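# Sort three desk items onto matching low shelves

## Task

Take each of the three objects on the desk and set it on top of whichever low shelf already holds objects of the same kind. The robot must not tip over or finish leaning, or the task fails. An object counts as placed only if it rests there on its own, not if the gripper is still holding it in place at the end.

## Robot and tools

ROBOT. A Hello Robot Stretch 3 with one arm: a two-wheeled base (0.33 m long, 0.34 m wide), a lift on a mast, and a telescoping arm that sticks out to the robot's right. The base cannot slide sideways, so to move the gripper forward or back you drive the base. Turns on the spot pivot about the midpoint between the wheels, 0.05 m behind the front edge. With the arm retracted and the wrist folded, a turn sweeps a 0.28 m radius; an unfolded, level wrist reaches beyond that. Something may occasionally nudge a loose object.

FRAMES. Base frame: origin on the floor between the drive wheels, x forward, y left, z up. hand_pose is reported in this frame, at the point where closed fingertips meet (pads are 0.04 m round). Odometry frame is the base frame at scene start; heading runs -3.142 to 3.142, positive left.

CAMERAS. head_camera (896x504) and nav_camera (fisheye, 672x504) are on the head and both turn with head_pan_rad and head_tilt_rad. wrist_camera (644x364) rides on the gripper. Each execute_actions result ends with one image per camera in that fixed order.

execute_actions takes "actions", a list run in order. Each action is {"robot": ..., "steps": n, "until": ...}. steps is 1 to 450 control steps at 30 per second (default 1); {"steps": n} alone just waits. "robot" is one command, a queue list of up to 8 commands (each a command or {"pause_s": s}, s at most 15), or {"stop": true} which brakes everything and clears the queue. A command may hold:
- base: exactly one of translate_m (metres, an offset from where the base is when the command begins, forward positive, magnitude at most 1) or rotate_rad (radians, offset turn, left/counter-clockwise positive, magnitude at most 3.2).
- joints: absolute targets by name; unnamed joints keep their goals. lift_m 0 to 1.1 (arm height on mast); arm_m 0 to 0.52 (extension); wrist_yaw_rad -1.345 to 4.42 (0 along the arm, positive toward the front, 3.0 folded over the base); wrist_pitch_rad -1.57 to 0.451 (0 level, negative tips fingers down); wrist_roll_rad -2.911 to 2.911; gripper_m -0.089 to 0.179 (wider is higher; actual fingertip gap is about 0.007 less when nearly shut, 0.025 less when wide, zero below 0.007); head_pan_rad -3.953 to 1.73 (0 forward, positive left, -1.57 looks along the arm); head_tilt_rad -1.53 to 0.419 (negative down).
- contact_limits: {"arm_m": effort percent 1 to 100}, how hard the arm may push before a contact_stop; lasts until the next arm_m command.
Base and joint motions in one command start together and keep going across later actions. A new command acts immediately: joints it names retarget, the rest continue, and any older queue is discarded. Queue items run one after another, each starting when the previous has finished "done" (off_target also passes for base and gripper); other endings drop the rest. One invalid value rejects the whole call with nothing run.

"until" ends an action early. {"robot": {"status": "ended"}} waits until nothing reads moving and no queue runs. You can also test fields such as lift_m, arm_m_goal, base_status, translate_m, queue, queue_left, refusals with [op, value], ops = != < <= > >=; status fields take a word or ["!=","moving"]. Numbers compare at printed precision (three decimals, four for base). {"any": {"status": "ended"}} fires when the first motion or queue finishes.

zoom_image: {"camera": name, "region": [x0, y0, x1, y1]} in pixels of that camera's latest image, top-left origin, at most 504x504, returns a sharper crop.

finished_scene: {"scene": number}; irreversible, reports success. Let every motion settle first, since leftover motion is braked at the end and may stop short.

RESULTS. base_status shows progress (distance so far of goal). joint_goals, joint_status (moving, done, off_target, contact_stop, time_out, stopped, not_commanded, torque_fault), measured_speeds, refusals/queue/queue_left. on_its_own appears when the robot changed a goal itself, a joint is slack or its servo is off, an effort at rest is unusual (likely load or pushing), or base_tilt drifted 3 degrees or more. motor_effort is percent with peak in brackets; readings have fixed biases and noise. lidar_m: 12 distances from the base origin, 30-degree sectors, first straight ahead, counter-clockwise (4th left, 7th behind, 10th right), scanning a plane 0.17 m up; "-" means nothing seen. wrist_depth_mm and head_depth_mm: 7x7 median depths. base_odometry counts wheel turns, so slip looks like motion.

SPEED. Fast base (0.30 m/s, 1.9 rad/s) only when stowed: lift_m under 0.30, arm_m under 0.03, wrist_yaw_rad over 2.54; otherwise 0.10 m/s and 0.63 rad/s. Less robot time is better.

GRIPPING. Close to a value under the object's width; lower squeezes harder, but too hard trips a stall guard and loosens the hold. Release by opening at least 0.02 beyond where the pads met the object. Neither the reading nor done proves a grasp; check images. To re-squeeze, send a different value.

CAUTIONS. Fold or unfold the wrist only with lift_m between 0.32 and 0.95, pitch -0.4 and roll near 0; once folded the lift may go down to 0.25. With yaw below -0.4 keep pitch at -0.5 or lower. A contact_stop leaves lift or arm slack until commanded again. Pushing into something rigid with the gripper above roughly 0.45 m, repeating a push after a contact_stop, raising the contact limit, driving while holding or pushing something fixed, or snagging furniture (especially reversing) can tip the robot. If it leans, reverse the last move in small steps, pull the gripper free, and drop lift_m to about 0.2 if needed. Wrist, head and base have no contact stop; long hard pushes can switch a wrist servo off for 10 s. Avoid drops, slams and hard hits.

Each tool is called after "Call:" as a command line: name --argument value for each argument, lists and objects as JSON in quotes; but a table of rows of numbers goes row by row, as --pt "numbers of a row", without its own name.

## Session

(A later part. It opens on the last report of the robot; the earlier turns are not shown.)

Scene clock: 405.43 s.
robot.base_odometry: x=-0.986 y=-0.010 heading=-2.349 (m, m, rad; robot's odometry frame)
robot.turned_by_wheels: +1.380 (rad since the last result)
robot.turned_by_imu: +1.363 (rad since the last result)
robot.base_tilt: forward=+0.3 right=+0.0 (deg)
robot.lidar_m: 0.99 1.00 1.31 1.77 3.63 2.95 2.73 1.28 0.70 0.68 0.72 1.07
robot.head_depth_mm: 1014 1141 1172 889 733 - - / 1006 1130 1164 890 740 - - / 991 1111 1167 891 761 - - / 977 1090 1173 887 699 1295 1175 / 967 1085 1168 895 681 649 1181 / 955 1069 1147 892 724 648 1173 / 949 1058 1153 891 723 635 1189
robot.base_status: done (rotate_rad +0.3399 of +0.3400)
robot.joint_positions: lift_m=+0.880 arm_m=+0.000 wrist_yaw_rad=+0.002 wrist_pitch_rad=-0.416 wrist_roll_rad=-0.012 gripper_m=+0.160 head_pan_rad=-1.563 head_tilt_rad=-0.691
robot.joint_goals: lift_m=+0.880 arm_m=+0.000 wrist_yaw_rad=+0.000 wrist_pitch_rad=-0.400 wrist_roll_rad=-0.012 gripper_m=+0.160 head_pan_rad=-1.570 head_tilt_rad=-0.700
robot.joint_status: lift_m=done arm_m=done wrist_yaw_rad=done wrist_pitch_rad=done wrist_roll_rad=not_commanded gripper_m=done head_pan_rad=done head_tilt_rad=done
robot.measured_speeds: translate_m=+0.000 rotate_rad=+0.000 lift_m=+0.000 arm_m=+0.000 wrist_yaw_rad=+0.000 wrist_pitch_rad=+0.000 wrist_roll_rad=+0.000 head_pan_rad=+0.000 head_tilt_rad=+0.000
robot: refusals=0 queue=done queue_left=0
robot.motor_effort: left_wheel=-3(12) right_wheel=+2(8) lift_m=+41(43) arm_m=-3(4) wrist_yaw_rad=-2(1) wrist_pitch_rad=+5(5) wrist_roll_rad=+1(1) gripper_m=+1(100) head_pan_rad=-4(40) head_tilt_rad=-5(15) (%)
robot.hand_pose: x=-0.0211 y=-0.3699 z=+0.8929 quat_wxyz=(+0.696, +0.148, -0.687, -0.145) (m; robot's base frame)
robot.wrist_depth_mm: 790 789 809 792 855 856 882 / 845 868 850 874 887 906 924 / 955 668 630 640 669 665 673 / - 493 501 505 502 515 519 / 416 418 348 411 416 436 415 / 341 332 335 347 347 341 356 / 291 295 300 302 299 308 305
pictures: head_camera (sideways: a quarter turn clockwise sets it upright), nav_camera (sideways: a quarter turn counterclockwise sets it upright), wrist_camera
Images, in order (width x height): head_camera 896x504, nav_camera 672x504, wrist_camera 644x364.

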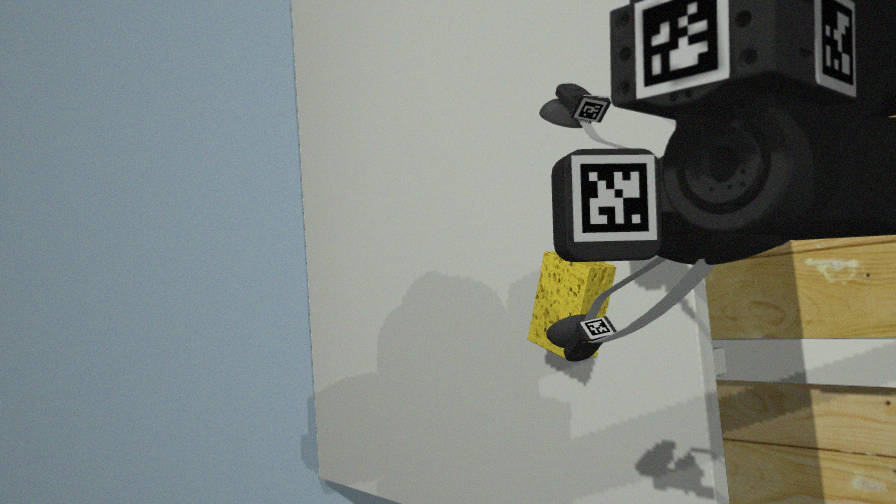

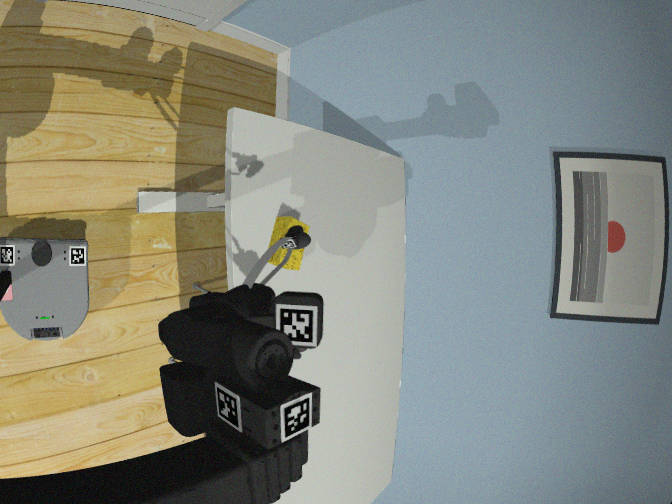

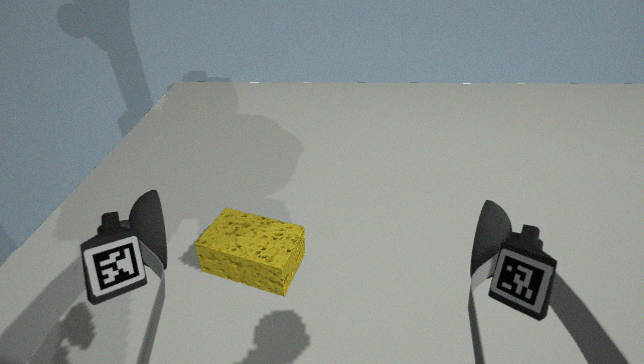

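Call:
execute_actions --actions '[{"robot":[{"base":{"translate_m":0.12},"joints":{"wrist_yaw_rad":-0.3,"wrist_pitch_rad":-0.5,"gripper_m":0.178}},{"joints":{"lift_m":0.8}}],"steps":450,"until":{"robot":{"queue":["!=","running"]}}}]'

Scene clock: 423.87 s.
robot.base_odometry: x=-1.070 y=-0.095 heading=-2.349 (m, m, rad; robot's odometry frame)
robot.turned_by_wheels: +0.000 (rad since the last result)
robot.turned_by_imu: +0.001 (rad since the last result)
robot.base_tilt: forward=+0.2 right=+0.0 (deg)
robot.lidar_m: 0.87 0.88 1.16 1.74 3.28 3.05 2.86 0.78 0.72 0.70 1.15 0.94
robot.head_depth_mm: 999 1127 1163 890 717 648 - / 990 1113 1165 886 718 648 - / 979 1098 1171 885 682 - - / 962 1086 1174 892 699 1269 1179 / 960 1075 1155 893 721 647 1184 / 946 1059 1147 889 720 635 1191 / 938 1047 1183 1372 1533 1278 1184
robot.base_status: done (translate_m +0.1200 of +0.1200)
robot.joint_positions: lift_m=+0.800 arm_m=+0.000 wrist_yaw_rad=-0.299 wrist_pitch_rad=-0.514 wrist_roll_rad=-0.012 gripper_m=+0.178 head_pan_rad=-1.563 head_tilt_rad=-0.691
robot.joint_goals: lift_m=+0.800 arm_m=+0.000 wrist_yaw_rad=-0.300 wrist_pitch_rad=-0.500 wrist_roll_rad=-0.012 gripper_m=+0.178 head_pan_rad=-1.570 head_tilt_rad=-0.700
robot.joint_status: lift_m=done arm_m=done wrist_yaw_rad=done wrist_pitch_rad=done wrist_roll_rad=not_commanded gripper_m=done head_pan_rad=done head_tilt_rad=done
robot.measured_speeds: translate_m=+0.000 rotate_rad=+0.000 lift_m=+0.000 arm_m=+0.000 wrist_yaw_rad=+0.000 wrist_pitch_rad=+0.000 wrist_roll_rad=+0.000 head_pan_rad=+0.000 head_tilt_rad=+0.000
robot: refusals=0 queue=done queue_left=0
robot.motor_effort: left_wheel=-3(6) right_wheel=+2(6) lift_m=+31(41) arm_m=-4(4) wrist_yaw_rad=-1(2) wrist_pitch_rad=+4(5) wrist_roll_rad=+1(0) gripper_m=+1(80) head_pan_rad=-4(4) head_tilt_rad=-4(4) (%)
robot.hand_pose: x=-0.0837 y=-0.3472 z=+0.7920 quat_wxyz=(+0.654, +0.078, -0.699, -0.279) (m; robot's base frame)
robot.wrist_depth_mm: 667 663 685 700 701 715 731 / 473 475 488 492 495 506 505 / 369 372 294 368 386 388 392 / 302 306 283 291 313 317 332 / 264 257 259 262 268 287 - / - 220 225 240 - 970 - / 196 206 858 889 884 894 907
pictures: head_camera (sideways: a quarter turn clockwise sets it upright), nav_camera (sideways: a quarter turn counterclockwise sets it upright), wrist_camera
Images, in order (width x height): head_camera 896x504, nav_camera 672x504, wrist_camera 644x364.

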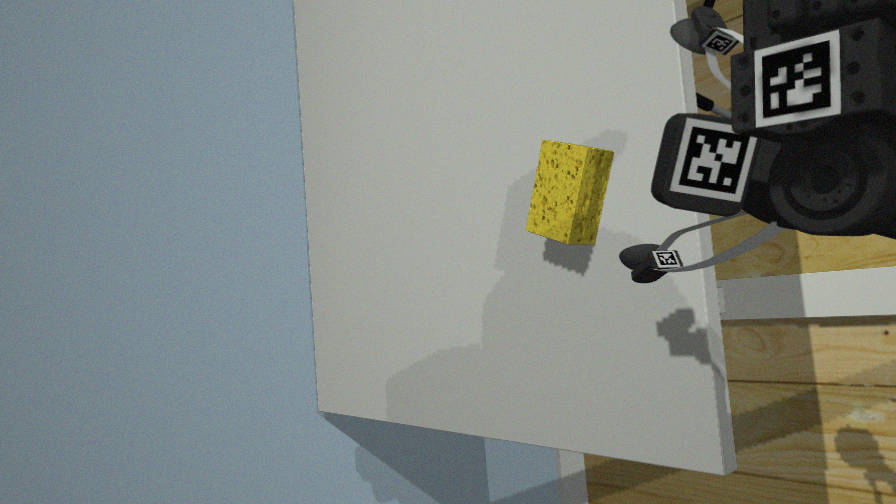

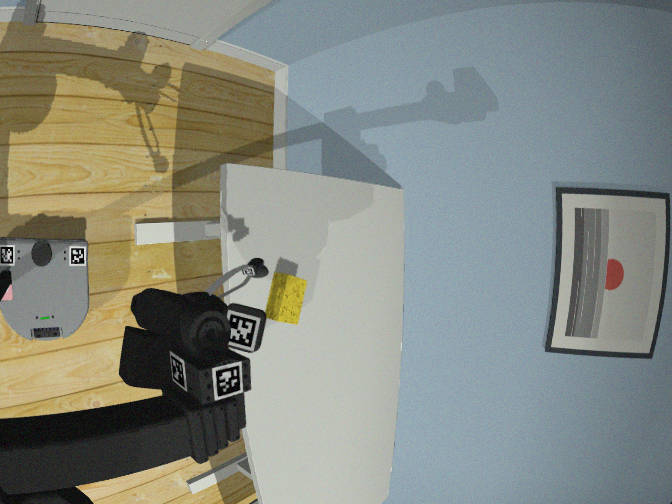

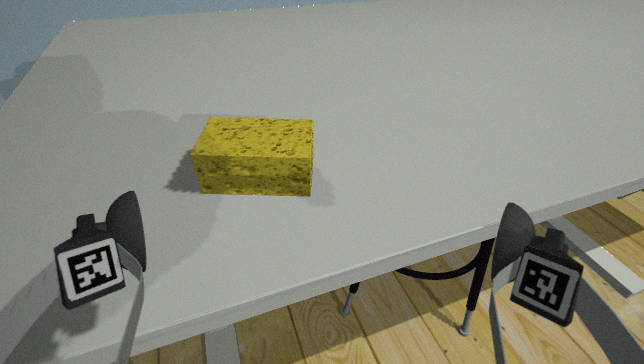

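Call:
execute_actions --actions '[{"robot":[{"joints":{"wrist_yaw_rad":-0.2,"arm_m":0.04}},{"joints":{"lift_m":0.747}},{"joints":{"arm_m":0.08}}],"steps":450,"until":{"robot":{"queue":["!=","running"]}}}]'

Scene clock: 439.10 s.
robot.base_odometry: x=-1.070 y=-0.095 heading=-2.349 (m, m, rad; robot's odometry frame)
robot.turned_by_wheels: +0.000 (rad since the last result)
robot.turned_by_imu: +0.001 (rad since the last result)
robot.base_tilt: forward=+0.3 right=+0.0 (deg)
robot.lidar_m: 0.87 0.88 1.16 1.74 3.27 3.05 2.85 0.78 0.72 0.70 1.15 0.94
robot.head_depth_mm: 1004 1128 1160 890 716 - - / 996 1112 1159 881 717 - - / 983 1105 1167 892 679 - 1110 / 969 1082 1165 892 720 650 1166 / 959 1075 1160 892 718 651 1187 / 945 1059 1147 892 721 635 1184 / 935 1043 1189 1361 1522 1292 1193
robot.base_status: done (translate_m +0.1200 of +0.1200)
robot.joint_positions: lift_m=+0.747 arm_m=+0.080 wrist_yaw_rad=-0.201 wrist_pitch_rad=-0.514 wrist_roll_rad=-0.012 gripper_m=+0.178 head_pan_rad=-1.563 head_tilt_rad=-0.691
robot.joint_goals: lift_m=+0.747 arm_m=+0.080 wrist_yaw_rad=-0.200 wrist_pitch_rad=-0.500 wrist_roll_rad=-0.012 gripper_m=+0.178 head_pan_rad=-1.570 head_tilt_rad=-0.700
robot.joint_status: lift_m=done arm_m=done wrist_yaw_rad=done wrist_pitch_rad=done wrist_roll_rad=not_commanded gripper_m=done head_pan_rad=done head_tilt_rad=done
robot.measured_speeds: translate_m=+0.000 rotate_rad=+0.000 lift_m=+0.000 arm_m=+0.000 wrist_yaw_rad=+0.000 wrist_pitch_rad=+0.000 wrist_roll_rad=+0.000 head_pan_rad=+0.000 head_tilt_rad=+0.000
robot: refusals=0 queue=done queue_left=0
robot.motor_effort: left_wheel=-3(3) right_wheel=+2(2) lift_m=+31(32) arm_m=+6(3) wrist_yaw_rad=+1(1) wrist_pitch_rad=+4(4) wrist_roll_rad=+1(1) gripper_m=+0(0) head_pan_rad=-4(5) head_tilt_rad=-4(5) (%)
robot.hand_pose: x=-0.0637 y=-0.4316 z=+0.7389 quat_wxyz=(+0.667, +0.112, -0.694, -0.247) (m; robot's base frame)
robot.wrist_depth_mm: 632 489 500 515 520 533 547 / 347 355 359 362 365 372 376 / 272 275 206 198 282 287 290 / 225 226 195 182 229 233 237 / 196 190 193 193 194 197 198 / - 164 167 168 168 167 174 / 146 145 147 148 149 153 821
pictures: head_camera (sideways: a quarter turn clockwise sets it upright), nav_camera (sideways: a quarter turn counterclockwise sets it upright), wrist_camera
Images, in order (width x height): head_camera 896x504, nav_camera 672x504, wrist_camera 644x364.

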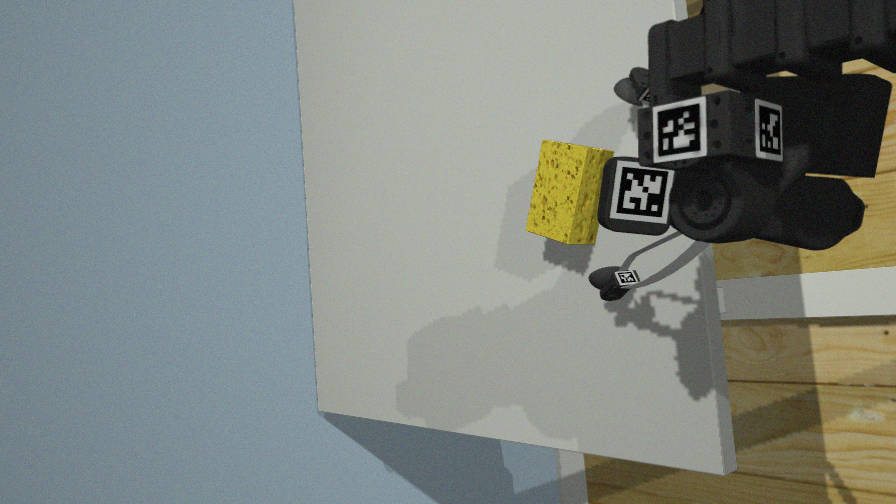

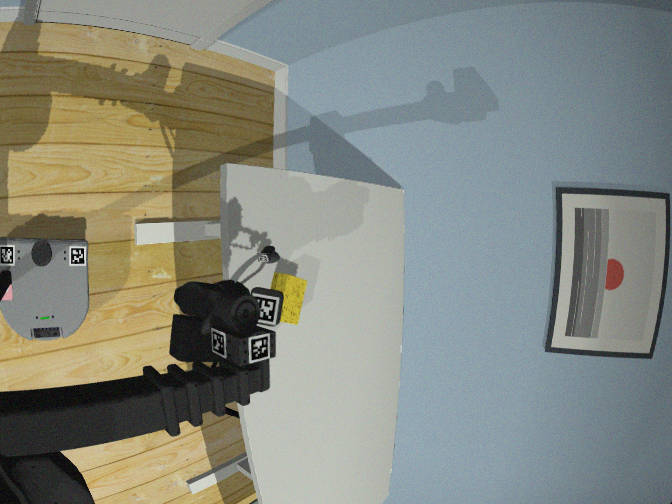

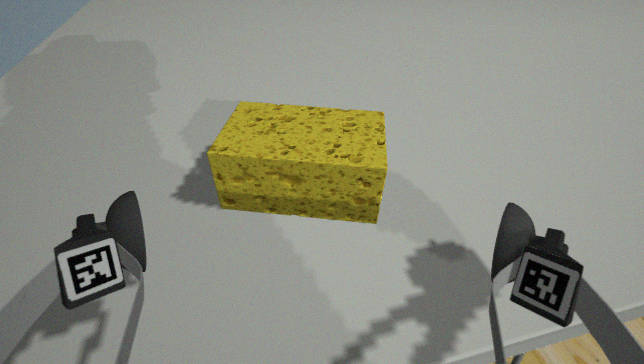

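Call:
execute_actions --actions '[{"robot":{"joints":{"arm_m":0.17}},"steps":450,"until":{"robot":{"status":"ended"}}}]'

Scene clock: 444.47 s.
robot.base_odometry: x=-1.070 y=-0.095 heading=-2.349 (m, m, rad; robot's odometry frame)
robot.turned_by_wheels: +0.000 (rad since the last result)
robot.turned_by_imu: +0.001 (rad since the last result)
robot.base_tilt: forward=+0.2 right=+0.0 (deg)
robot.lidar_m: 0.87 0.88 1.16 1.74 3.27 3.03 2.86 0.78 0.72 0.70 1.15 0.94
robot.head_depth_mm: 1000 1128 1158 891 737 - - / 990 1110 1163 888 - 1284 1187 / 981 1097 1168 886 - 1315 1186 / 965 1085 1171 892 719 1278 1180 / 961 1073 1152 894 720 650 1173 / 945 1062 1156 892 721 633 1186 / 937 1047 1188 1369 1526 1290 1187
robot.base_status: done (translate_m +0.1200 of +0.1200)
robot.joint_positions: lift_m=+0.747 arm_m=+0.170 wrist_yaw_rad=-0.201 wrist_pitch_rad=-0.514 wrist_roll_rad=-0.012 gripper_m=+0.178 head_pan_rad=-1.563 head_tilt_rad=-0.691
robot.joint_goals: lift_m=+0.747 arm_m=+0.170 wrist_yaw_rad=-0.200 wrist_pitch_rad=-0.500 wrist_roll_rad=-0.012 gripper_m=+0.178 head_pan_rad=-1.570 head_tilt_rad=-0.700
robot.joint_status: lift_m=done arm_m=done wrist_yaw_rad=done wrist_pitch_rad=done wrist_roll_rad=not_commanded gripper_m=done head_pan_rad=done head_tilt_rad=done
robot.measured_speeds: translate_m=+0.000 rotate_rad=+0.000 lift_m=+0.000 arm_m=+0.000 wrist_yaw_rad=+0.000 wrist_pitch_rad=+0.000 wrist_roll_rad=+0.000 head_pan_rad=+0.000 head_tilt_rad=+0.000
robot: refusals=0 queue=done queue_left=0
robot.motor_effort: left_wheel=-3(4) right_wheel=+2(2) lift_m=+31(31) arm_m=+6(5) wrist_yaw_rad=+0(0) wrist_pitch_rad=+4(4) wrist_roll_rad=+1(1) gripper_m=+0(0) head_pan_rad=-4(4) head_tilt_rad=-5(5) (%)
robot.hand_pose: x=-0.0637 y=-0.5216 z=+0.7389 quat_wxyz=(+0.667, +0.112, -0.694, -0.247) (m; robot's base frame)
robot.wrist_depth_mm: 551 492 495 505 518 526 541 / 345 350 355 365 369 372 376 / 271 272 274 279 284 284 289 / 221 224 226 229 231 232 236 / 193 190 139 135 138 198 198 / - 163 116 117 118 166 174 / 146 146 126 117 110 145 149
pictures: head_camera (sideways: a quarter turn clockwise sets it upright), nav_camera (sideways: a quarter turn counterclockwise sets it upright), wrist_camera
Images, in order (width x height): head_camera 896x504, nav_camera 672x504, wrist_camera 644x364.

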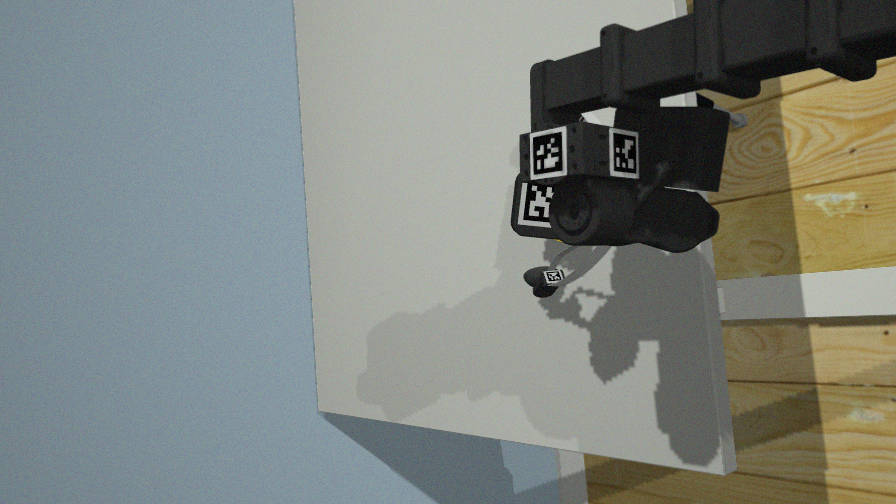

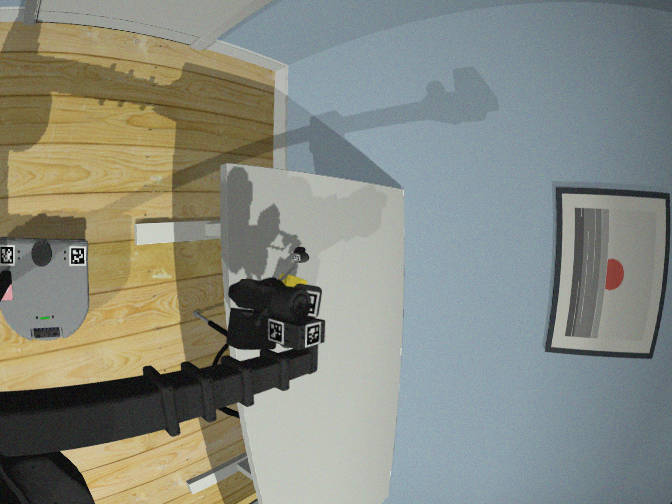

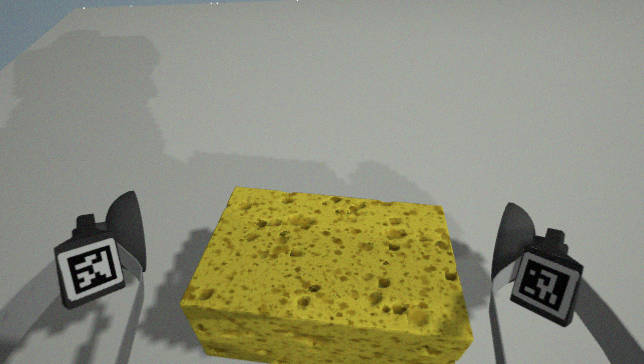

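Good. Grip, lift, retract.

Call:
execute_actions --actions '[{"robot":[{"joints":{"gripper_m":0.05}},{"pause_s":0.5},{"joints":{"lift_m":0.83}},{"joints":{"arm_m":0,"wrist_yaw_rad":0,"wrist_pitch_rad":-0.4,"head_pan_rad":0.6,"head_tilt_rad":-0.4}}],"steps":450,"until":{"robot":{"queue":["!=","running"]}}}]'

Scene clock: 455.67 s.
robot.base_odometry: x=-1.070 y=-0.095 heading=-2.349 (m, m, rad; robot's odometry frame)
robot.turned_by_wheels: +0.000 (rad since the last result)
robot.turned_by_imu: +0.001 (rad since the last result)
robot.base_tilt: forward=+0.3 right=+0.0 (deg)
robot.lidar_m: 0.87 0.88 1.15 1.74 3.25 3.05 2.86 0.77 0.72 0.70 1.15 0.94
robot.head_depth_mm: 700 753 806 865 937 1023 1114 / 750 800 841 911 985 1080 1188 / 790 848 910 989 1078 1189 1290 / 831 890 965 1044 1150 1263 1356 / 870 940 1025 1110 1230 1378 1405 / 914 995 1085 1194 1321 1497 1395 / 971 1054 1158 1285 1443 1610 1407
robot.base_status: done (translate_m +0.1200 of +0.1200)
robot.joint_positions: lift_m=+0.830 arm_m=+0.000 wrist_yaw_rad=-0.001 wrist_pitch_rad=-0.421 wrist_roll_rad=-0.010 gripper_m=+0.058 head_pan_rad=+0.593 head_tilt_rad=-0.409
robot.joint_goals: lift_m=+0.830 arm_m=+0.000 wrist_yaw_rad=+0.000 wrist_pitch_rad=-0.400 wrist_roll_rad=-0.010 gripper_m=+0.057 head_pan_rad=+0.600 head_tilt_rad=-0.400
robot.joint_status: lift_m=done arm_m=done wrist_yaw_rad=done wrist_pitch_rad=done wrist_roll_rad=not_commanded gripper_m=done head_pan_rad=done head_tilt_rad=done
robot.measured_speeds: translate_m=+0.000 rotate_rad=+0.000 lift_m=+0.000 arm_m=+0.000 wrist_yaw_rad=+0.000 wrist_pitch_rad=+0.000 wrist_roll_rad=+0.000 head_pan_rad=+0.000 head_tilt_rad=+0.000
robot: refusals=0 queue=done queue_left=0
robot.on_its_own: gripper_m is held at +0.057, not at your +0.050, by its stall guard, which is not easing now
robot.motor_effort: left_wheel=-3(5) right_wheel=+2(4) lift_m=+42(42) arm_m=-4(2) wrist_yaw_rad=+0(3) wrist_pitch_rad=+6(6) wrist_roll_rad=+0(0) gripper_m=-24(98) head_pan_rad=+3(40) head_tilt_rad=+3(23) (%)
robot.hand_pose: x=-0.0217 y=-0.3693 z=+0.8418 quat_wxyz=(+0.695, +0.149, -0.688, -0.148) (m; robot's base frame)
robot.wrist_depth_mm: 773 779 794 807 839 847 843 / 861 866 729 737 777 779 799 / 904 926 531 535 541 541 550 / - 424 415 411 419 425 427 / - 333 142 143 143 347 346 / - 278 125 126 126 290 294 / 256 240 119 117 115 251 257
pictures: head_camera (sideways: a quarter turn clockwise sets it upright), nav_camera (sideways: a quarter turn counterclockwise sets it upright), wrist_camera
Images, in order (width x height): head_camera 896x504, nav_camera 672x504, wrist_camera 644x364.

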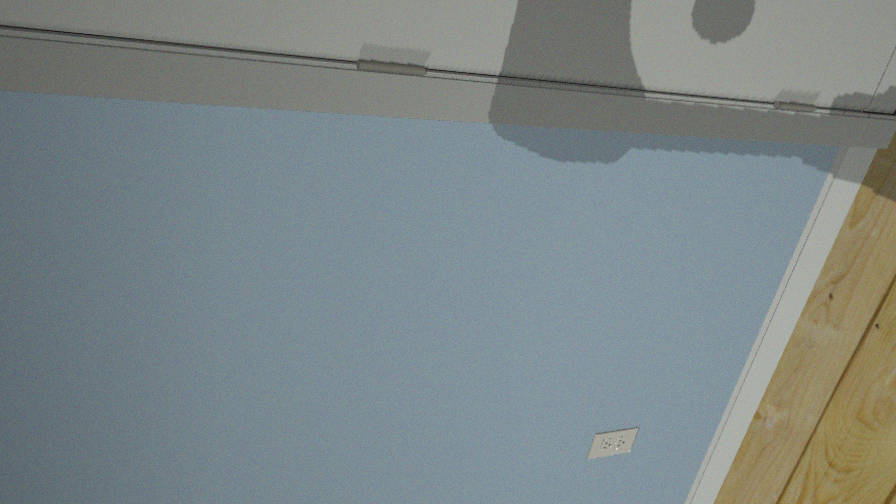

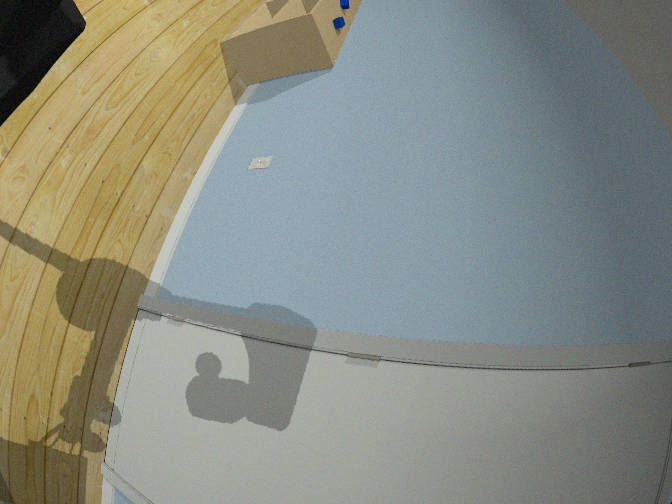

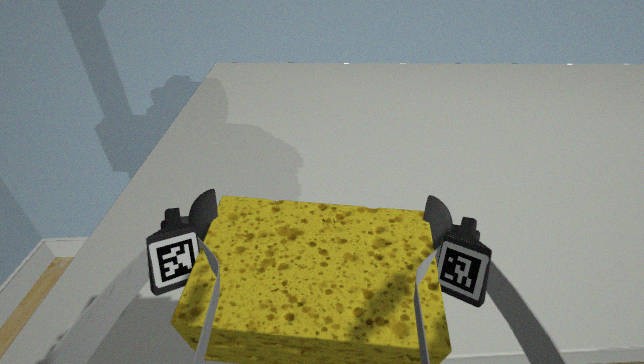

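Call:
zoom_image --camera "nav_camera" --region '[200, 0, 400, 110]'

Call:
execute_actions --actions '[{"robot":[{"joints":{"head_pan_rad":1.7,"head_tilt_rad":-0.3}}],"steps":450,"until":{"robot":{"queue":["!=","running"]}}}]'

Region (200, 0, 400, 110) of nav_camera's 672x504 image, scaled by 2.520, with more detail than that image has; it fills the top 277 rows of this view, and the rest is white.

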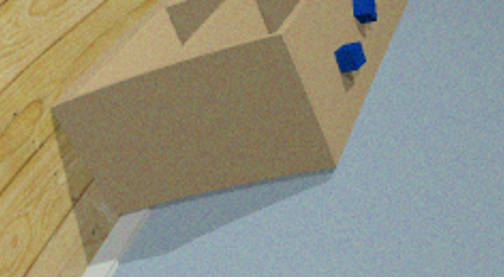

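Scene clock: 467.63 s.
robot.base_odometry: x=-1.070 y=-0.095 heading=-2.349 (m, m, rad; robot's odometry frame)
robot.turned_by_wheels: +0.000 (rad since the last result)
robot.turned_by_imu: +0.001 (rad since the last result)
robot.base_tilt: forward=+0.2 right=+0.0 (deg)
robot.lidar_m: 0.87 0.88 1.16 1.74 3.27 3.05 2.85 0.78 0.72 0.70 1.15 0.94
robot.head_depth_mm: 2701 2719 2793 2211 1831 1907 1502 / 3249 3363 3527 2740 2365 1900 1500 / 3184 3399 3518 3708 2661 1903 1514 / 3224 3364 3517 3703 2647 1975 1507 / 3185 3362 3503 3509 2685 1944 1517 / 3223 3395 3561 3720 2708 1963 1527 / 3177 3332 3596 3822 - - -
robot.base_status: done (translate_m +0.1200 of +0.1200)
robot.joint_positions: lift_m=+0.830 arm_m=+0.000 wrist_yaw_rad=-0.001 wrist_pitch_rad=-0.421 wrist_roll_rad=-0.010 gripper_m=+0.058 head_pan_rad=+1.693 head_tilt_rad=-0.310
robot.joint_goals: lift_m=+0.830 arm_m=+0.000 wrist_yaw_rad=+0.000 wrist_pitch_rad=-0.400 wrist_roll_rad=-0.010 gripper_m=+0.057 head_pan_rad=+1.700 head_tilt_rad=-0.300
robot.joint_status: lift_m=done arm_m=done wrist_yaw_rad=done wrist_pitch_rad=done wrist_roll_rad=not_commanded gripper_m=done head_pan_rad=done head_tilt_rad=done
robot.measured_speeds: translate_m=+0.000 rotate_rad=+0.000 lift_m=+0.000 arm_m=+0.000 wrist_yaw_rad=+0.000 wrist_pitch_rad=+0.000 wrist_roll_rad=+0.000 head_pan_rad=+0.000 head_tilt_rad=+0.000
robot: refusals=0 queue=done queue_left=0
robot.on_its_own: gripper_m is held at +0.057, not at your +0.050, by its stall guard, which is not easing now
robot.motor_effort: left_wheel=-3(3) right_wheel=+3(3) lift_m=+42(42) arm_m=-4(4) wrist_yaw_rad=+0(0) wrist_pitch_rad=+6(6) wrist_roll_rad=+0(0) gripper_m=-23(24) head_pan_rad=+3(40) head_tilt_rad=+4(15) (%)
robot.hand_pose: x=-0.0217 y=-0.3693 z=+0.8418 quat_wxyz=(+0.695, +0.149, -0.688, -0.148) (m; robot's base frame)
robot.wrist_depth_mm: 748 778 777 826 823 860 832 / 833 877 733 737 763 766 788 / 921 927 523 531 539 537 549 / - 423 409 414 426 419 428 / - 330 142 143 143 345 343 / - 275 125 126 126 290 295 / 258 239 119 117 116 252 254
pictures: head_camera (sideways: a quarter turn clockwise sets it upright), nav_camera (sideways: a quarter turn counterclockwise sets it upright), wrist_camera
Images, in order (width x height): head_camera 896x504, nav_camera 672x504, wrist_camera 644x364.

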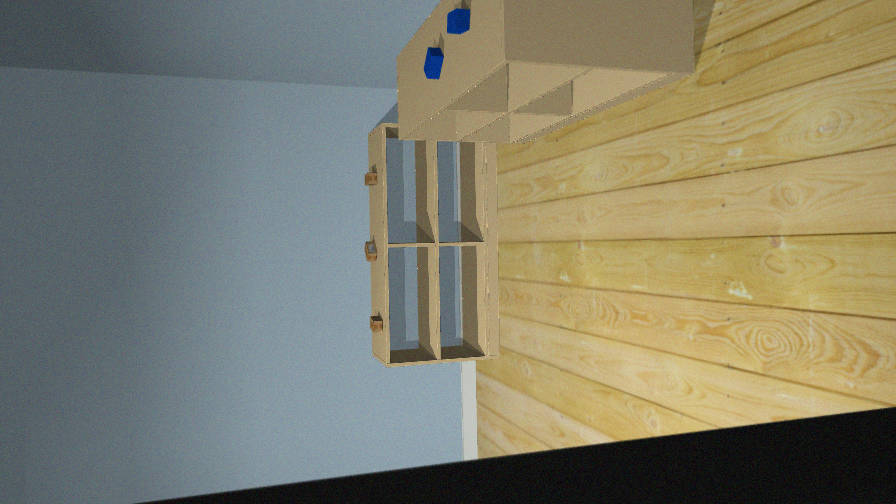

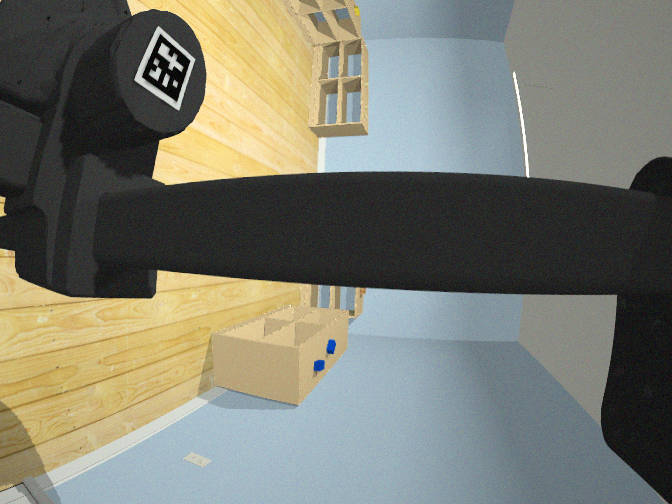

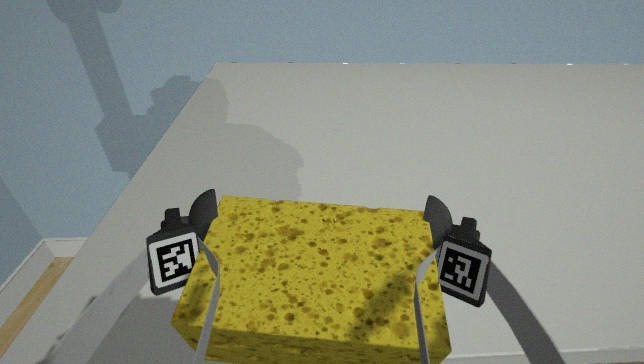

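Call:
execute_actions --actions '[{"robot":[{"base":{"rotate_rad":-0.8},"joints":{"head_pan_rad":-2.36,"head_tilt_rad":-0.5}},{"base":{"translate_m":-1.0}},{"base":{"translate_m":-1.0}},{"base":{"translate_m":-0.9}},{"base":{"rotate_rad":-0.79},"joints":{"head_pan_rad":-1.57,"head_tilt_rad":-0.6}}],"steps":450,"until":{"robot":{"queue":["!=","running"]}}},{"steps":450,"until":{"robot":{"queue":["!=","running"]}}},{"steps":450,"until":{"robot":{"queue":["!=","running"]}}}]'

Scene clock: 520.03 s.
robot.base_odometry: x=+1.830 y=-0.116 heading=+2.345 (m, m, rad; robot's odometry frame)
robot.turned_by_wheels: -1.590 (rad since the last result)
robot.turned_by_imu: -1.563 (rad since the last result)
robot.base_tilt: forward=+0.2 right=-0.1 (deg)
robot.lidar_m: 2.93 2.99 2.89 2.29 2.09 1.03 1.04 0.98 1.07 0.71 0.76 1.37
robot.head_depth_mm: 935 1032 1165 1166 1047 1270 - / 923 1029 1142 1222 1045 1274 - / 910 1010 1129 1210 1011 1107 - / 901 993 1108 1189 1012 499 1223 / 889 975 1092 1183 978 1163 1214 / 876 959 1072 1173 982 1139 1197 / 863 954 1054 1151 955 1113 1194
robot.base_status: done (rotate_rad -0.7899 of -0.7900)
robot.joint_positions: lift_m=+0.830 arm_m=+0.000 wrist_yaw_rad=-0.001 wrist_pitch_rad=-0.421 wrist_roll_rad=-0.010 gripper_m=+0.058 head_pan_rad=-1.577 head_tilt_rad=-0.592
robot.joint_goals: lift_m=+0.830 arm_m=+0.000 wrist_yaw_rad=+0.000 wrist_pitch_rad=-0.400 wrist_roll_rad=-0.010 gripper_m=+0.057 head_pan_rad=-1.570 head_tilt_rad=-0.600
robot.joint_status: lift_m=done arm_m=done wrist_yaw_rad=done wrist_pitch_rad=done wrist_roll_rad=not_commanded gripper_m=done head_pan_rad=done head_tilt_rad=done
robot.measured_speeds: translate_m=+0.000 rotate_rad=+0.000 lift_m=+0.000 arm_m=+0.000 wrist_yaw_rad=+0.000 wrist_pitch_rad=+0.000 wrist_roll_rad=+0.000 head_pan_rad=+0.000 head_tilt_rad=+0.000
robot: refusals=0 queue=done queue_left=0
robot.on_its_own: gripper_m is held at +0.057, not at your +0.050, by its stall guard, which is not easing now
robot.motor_effort: left_wheel=+4(10) right_wheel=-3(7) lift_m=+42(42) arm_m=-4(4) wrist_yaw_rad=+0(0) wrist_pitch_rad=+6(6) wrist_roll_rad=+0(0) gripper_m=-24(24) head_pan_rad=+3(41) head_tilt_rad=-4(19) (%)
robot.hand_pose: x=-0.0217 y=-0.3693 z=+0.8418 quat_wxyz=(+0.695, +0.149, -0.688, -0.148) (m; robot's base frame)
robot.wrist_depth_mm: 705 717 734 746 764 782 799 / 782 778 797 809 837 873 890 / 848 751 768 784 743 747 814 / 935 581 597 609 618 637 655 / - 690 141 142 142 912 802 / - 687 125 126 126 786 825 / 957 835 119 117 115 919 942
pictures: head_camera (sideways: a quarter turn clockwise sets it upright), nav_camera (sideways: a quarter turn counterclockwise sets it upright), wrist_camera
Images, in order (width x height): head_camera 896x504, nav_camera 672x504, wrist_camera 644x364.

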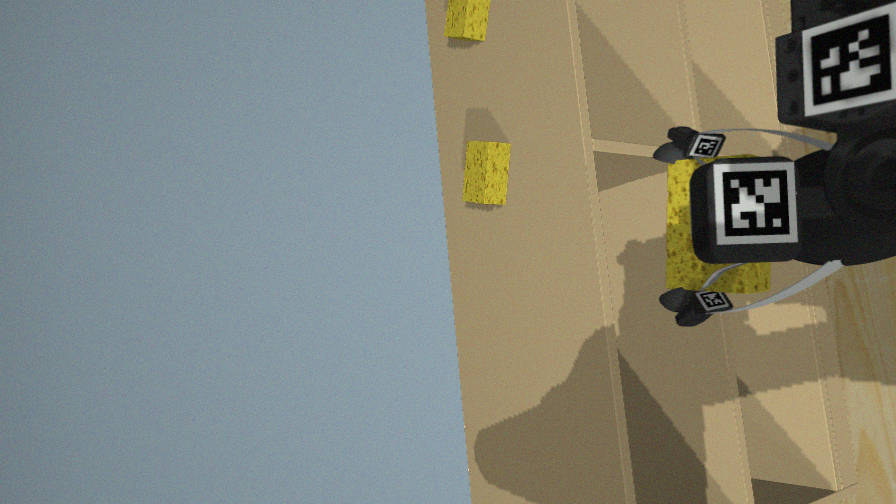

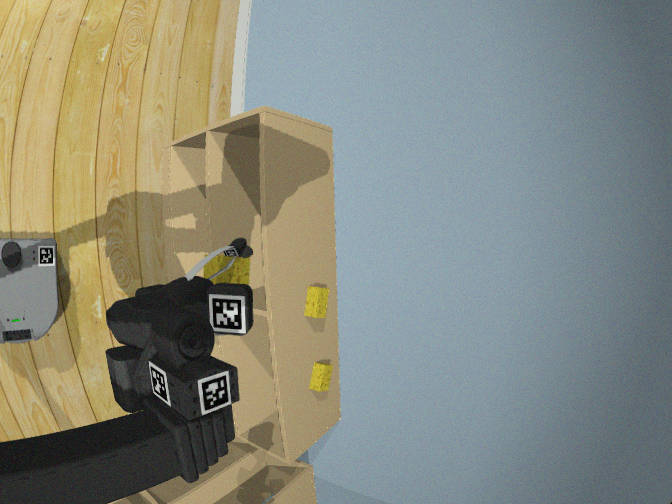

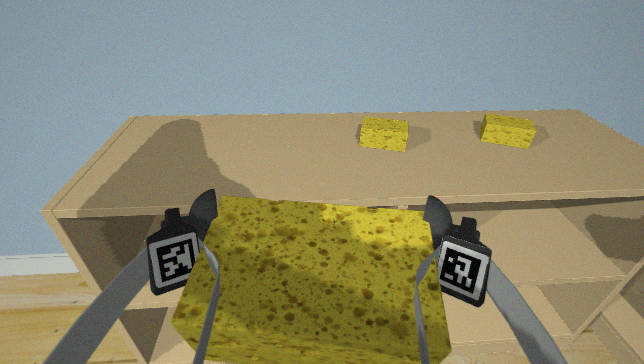

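Call:
execute_actions --actions '[{"robot":[{"base":{"translate_m":0.15},"joints":{"arm_m":0.46,"lift_m":0.7}},{"joints":{"lift_m":0.63}}],"steps":450,"until":{"robot":{"queue":["!=","running"]}}}]'

Scene clock: 532.50 s.
robot.base_odometry: x=+1.725 y=-0.009 heading=+2.345 (m, m, rad; robot's odometry frame)
robot.turned_by_wheels: +0.000 (rad since the last result)
robot.turned_by_imu: +0.001 (rad since the last result)
robot.base_tilt: forward=+0.3 right=+0.0 (deg)
robot.lidar_m: 2.80 2.85 2.91 2.35 2.13 1.63 1.18 1.13 0.76 1.03 0.69 1.35
robot.head_depth_mm: 921 1021 1146 1214 1006 1272 1239 / 909 1006 1122 1214 1005 - 1203 / 900 995 1110 1210 1205 1171 1208 / 886 978 1092 1180 948 1135 1220 / 869 964 1064 1164 980 1131 1199 / 859 947 1056 1139 953 1103 1186 / 855 938 1039 1153 1057 1401 1238
robot.base_status: done (translate_m +0.1500 of +0.1500)
robot.joint_positions: lift_m=+0.630 arm_m=+0.460 wrist_yaw_rad=+0.000 wrist_pitch_rad=-0.417 wrist_roll_rad=-0.010 gripper_m=+0.058 head_pan_rad=-1.577 head_tilt_rad=-0.593
robot.joint_goals: lift_m=+0.630 arm_m=+0.460 wrist_yaw_rad=+0.000 wrist_pitch_rad=-0.400 wrist_roll_rad=-0.010 gripper_m=+0.057 head_pan_rad=-1.570 head_tilt_rad=-0.600
robot.joint_status: lift_m=done arm_m=done wrist_yaw_rad=done wrist_pitch_rad=done wrist_roll_rad=not_commanded gripper_m=done head_pan_rad=done head_tilt_rad=done
robot.measured_speeds: translate_m=+0.000 rotate_rad=+0.000 lift_m=+0.000 arm_m=+0.000 wrist_yaw_rad=+0.000 wrist_pitch_rad=+0.000 wrist_roll_rad=+0.000 head_pan_rad=+0.000 head_tilt_rad=+0.000
robot: refusals=0 queue=done queue_left=0
robot.on_its_own: gripper_m is held at +0.057, not at your +0.050, by its stall guard, which is not easing now
robot.motor_effort: left_wheel=+4(10) right_wheel=-3(4) lift_m=+30(41) arm_m=+6(5) wrist_yaw_rad=+0(0) wrist_pitch_rad=+5(6) wrist_roll_rad=+0(0) gripper_m=-25(24) head_pan_rad=+3(3) head_tilt_rad=-3(3) (%)
robot.hand_pose: x=-0.0216 y=-0.8292 z=+0.6432 quat_wxyz=(+0.695, +0.147, -0.688, -0.146) (m; robot's base frame)
robot.wrist_depth_mm: 302 309 316 320 329 333 340 / 331 337 342 349 359 360 376 / 324 331 334 337 341 343 347 / 256 258 262 262 265 267 259 / 209 210 142 142 143 217 221 / 177 174 125 125 126 185 184 / - 151 119 117 116 159 159
pictures: head_camera (sideways: a quarter turn clockwise sets it upright), nav_camera (sideways: a quarter turn counterclockwise sets it upright), wrist_camera
Images, in order (width x height): head_camera 896x504, nav_camera 672x504, wrist_camera 644x364.

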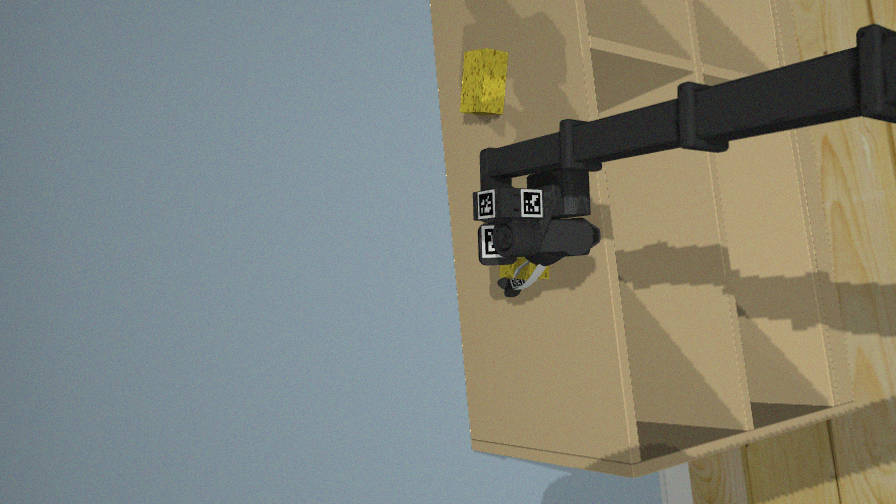

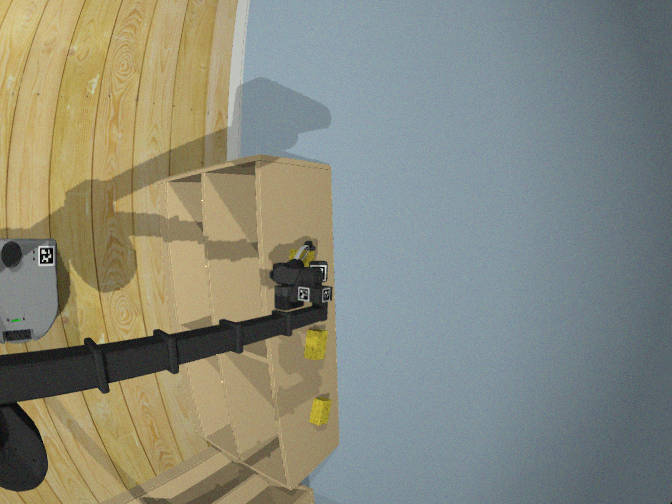

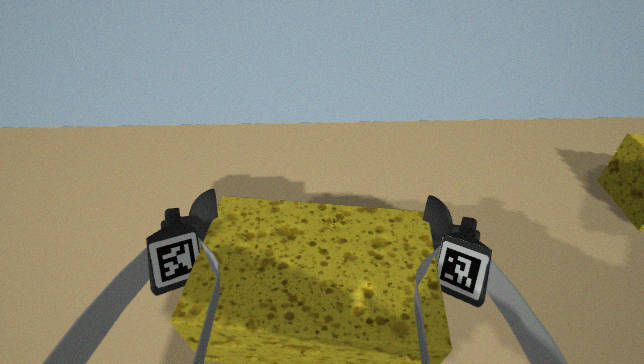

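Call:
execute_actions --actions '[{"robot":[{"joints":{"lift_m":0.614}},{"joints":{"gripper_m":0.178}},{"pause_s":0.5},{"joints":{"lift_m":0.71}},{"joints":{"arm_m":0}}],"steps":450,"until":{"robot":{"queue":["!=","running"]}}}]'

Scene clock: 545.47 s.
robot.base_odometry: x=+1.725 y=-0.009 heading=+2.345 (m, m, rad; robot's odometry frame)
robot.turned_by_wheels: +0.000 (rad since the last result)
robot.turned_by_imu: +0.002 (rad since the last result)
robot.base_tilt: forward=+0.2 right=-0.1 (deg)
robot.lidar_m: 2.80 2.84 2.91 2.35 2.13 1.62 1.18 1.12 0.76 1.03 0.69 1.34
robot.head_depth_mm: 921 1018 1157 1213 1006 1272 1241 / 908 1005 1125 1215 1006 1142 1235 / 893 994 1111 1182 1013 1167 1217 / 880 974 1092 1170 976 1128 1214 / 868 960 1073 1159 977 1122 1203 / 855 943 1058 1142 945 1095 1191 / 849 937 1039 1151 1059 1392 1244
robot.base_status: done (translate_m +0.1500 of +0.1500)
robot.joint_positions: lift_m=+0.710 arm_m=+0.000 wrist_yaw_rad=+0.000 wrist_pitch_rad=-0.415 wrist_roll_rad=-0.010 gripper_m=+0.178 head_pan_rad=-1.577 head_tilt_rad=-0.593
robot.joint_goals: lift_m=+0.710 arm_m=+0.000 wrist_yaw_rad=+0.000 wrist_pitch_rad=-0.400 wrist_roll_rad=-0.010 gripper_m=+0.178 head_pan_rad=-1.570 head_tilt_rad=-0.600
robot.joint_status: lift_m=done arm_m=done wrist_yaw_rad=done wrist_pitch_rad=done wrist_roll_rad=not_commanded gripper_m=done head_pan_rad=done head_tilt_rad=done
robot.measured_speeds: translate_m=+0.000 rotate_rad=+0.000 lift_m=+0.000 arm_m=+0.000 wrist_yaw_rad=+0.000 wrist_pitch_rad=+0.000 wrist_roll_rad=+0.000 head_pan_rad=+0.000 head_tilt_rad=+0.000
robot: refusals=0 queue=done queue_left=0
robot.motor_effort: left_wheel=+4(5) right_wheel=-3(4) lift_m=+42(44) arm_m=-4(6) wrist_yaw_rad=-1(1) wrist_pitch_rad=+4(10) wrist_roll_rad=+0(0) gripper_m=+0(100) head_pan_rad=+3(3) head_tilt_rad=-4(3) (%)
robot.hand_pose: x=-0.0215 y=-0.3701 z=+0.7232 quat_wxyz=(+0.696, +0.147, -0.688, -0.145) (m; robot's base frame)
robot.wrist_depth_mm: 707 726 716 722 738 761 792 / 762 774 706 722 730 761 678 / 851 531 517 512 520 529 539 / 901 546 849 876 805 789 883 / - 605 685 696 700 662 728 / - 935 828 846 817 895 925 / 853 844 817 800 820 836 846
pictures: head_camera (sideways: a quarter turn clockwise sets it upright), nav_camera (sideways: a quarter turn counterclockwise sets it upright), wrist_camera
Images, in order (width x height): head_camera 896x504, nav_camera 672x504, wrist_camera 644x364.

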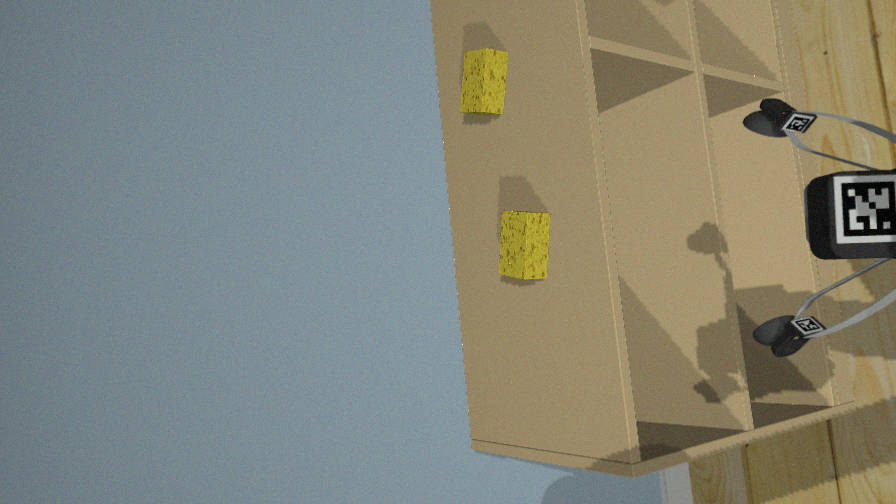

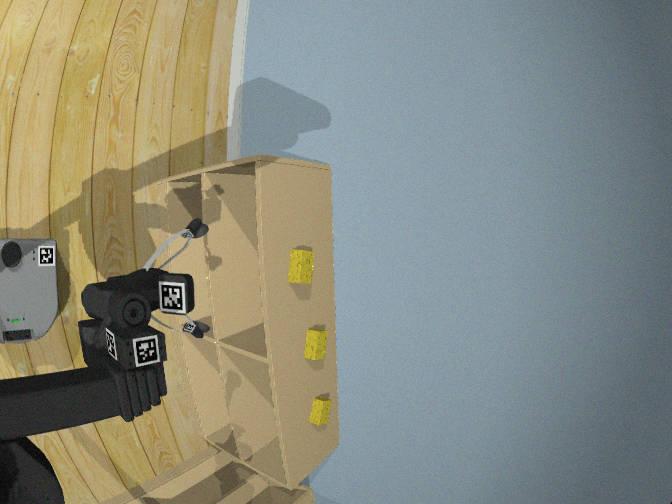

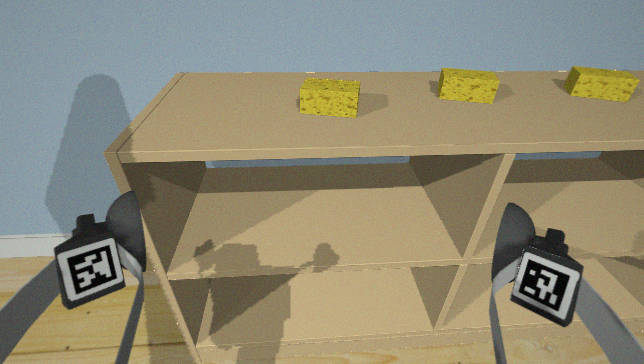

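Call:
finished_scene --scene 2

The scene is finished: the task was done.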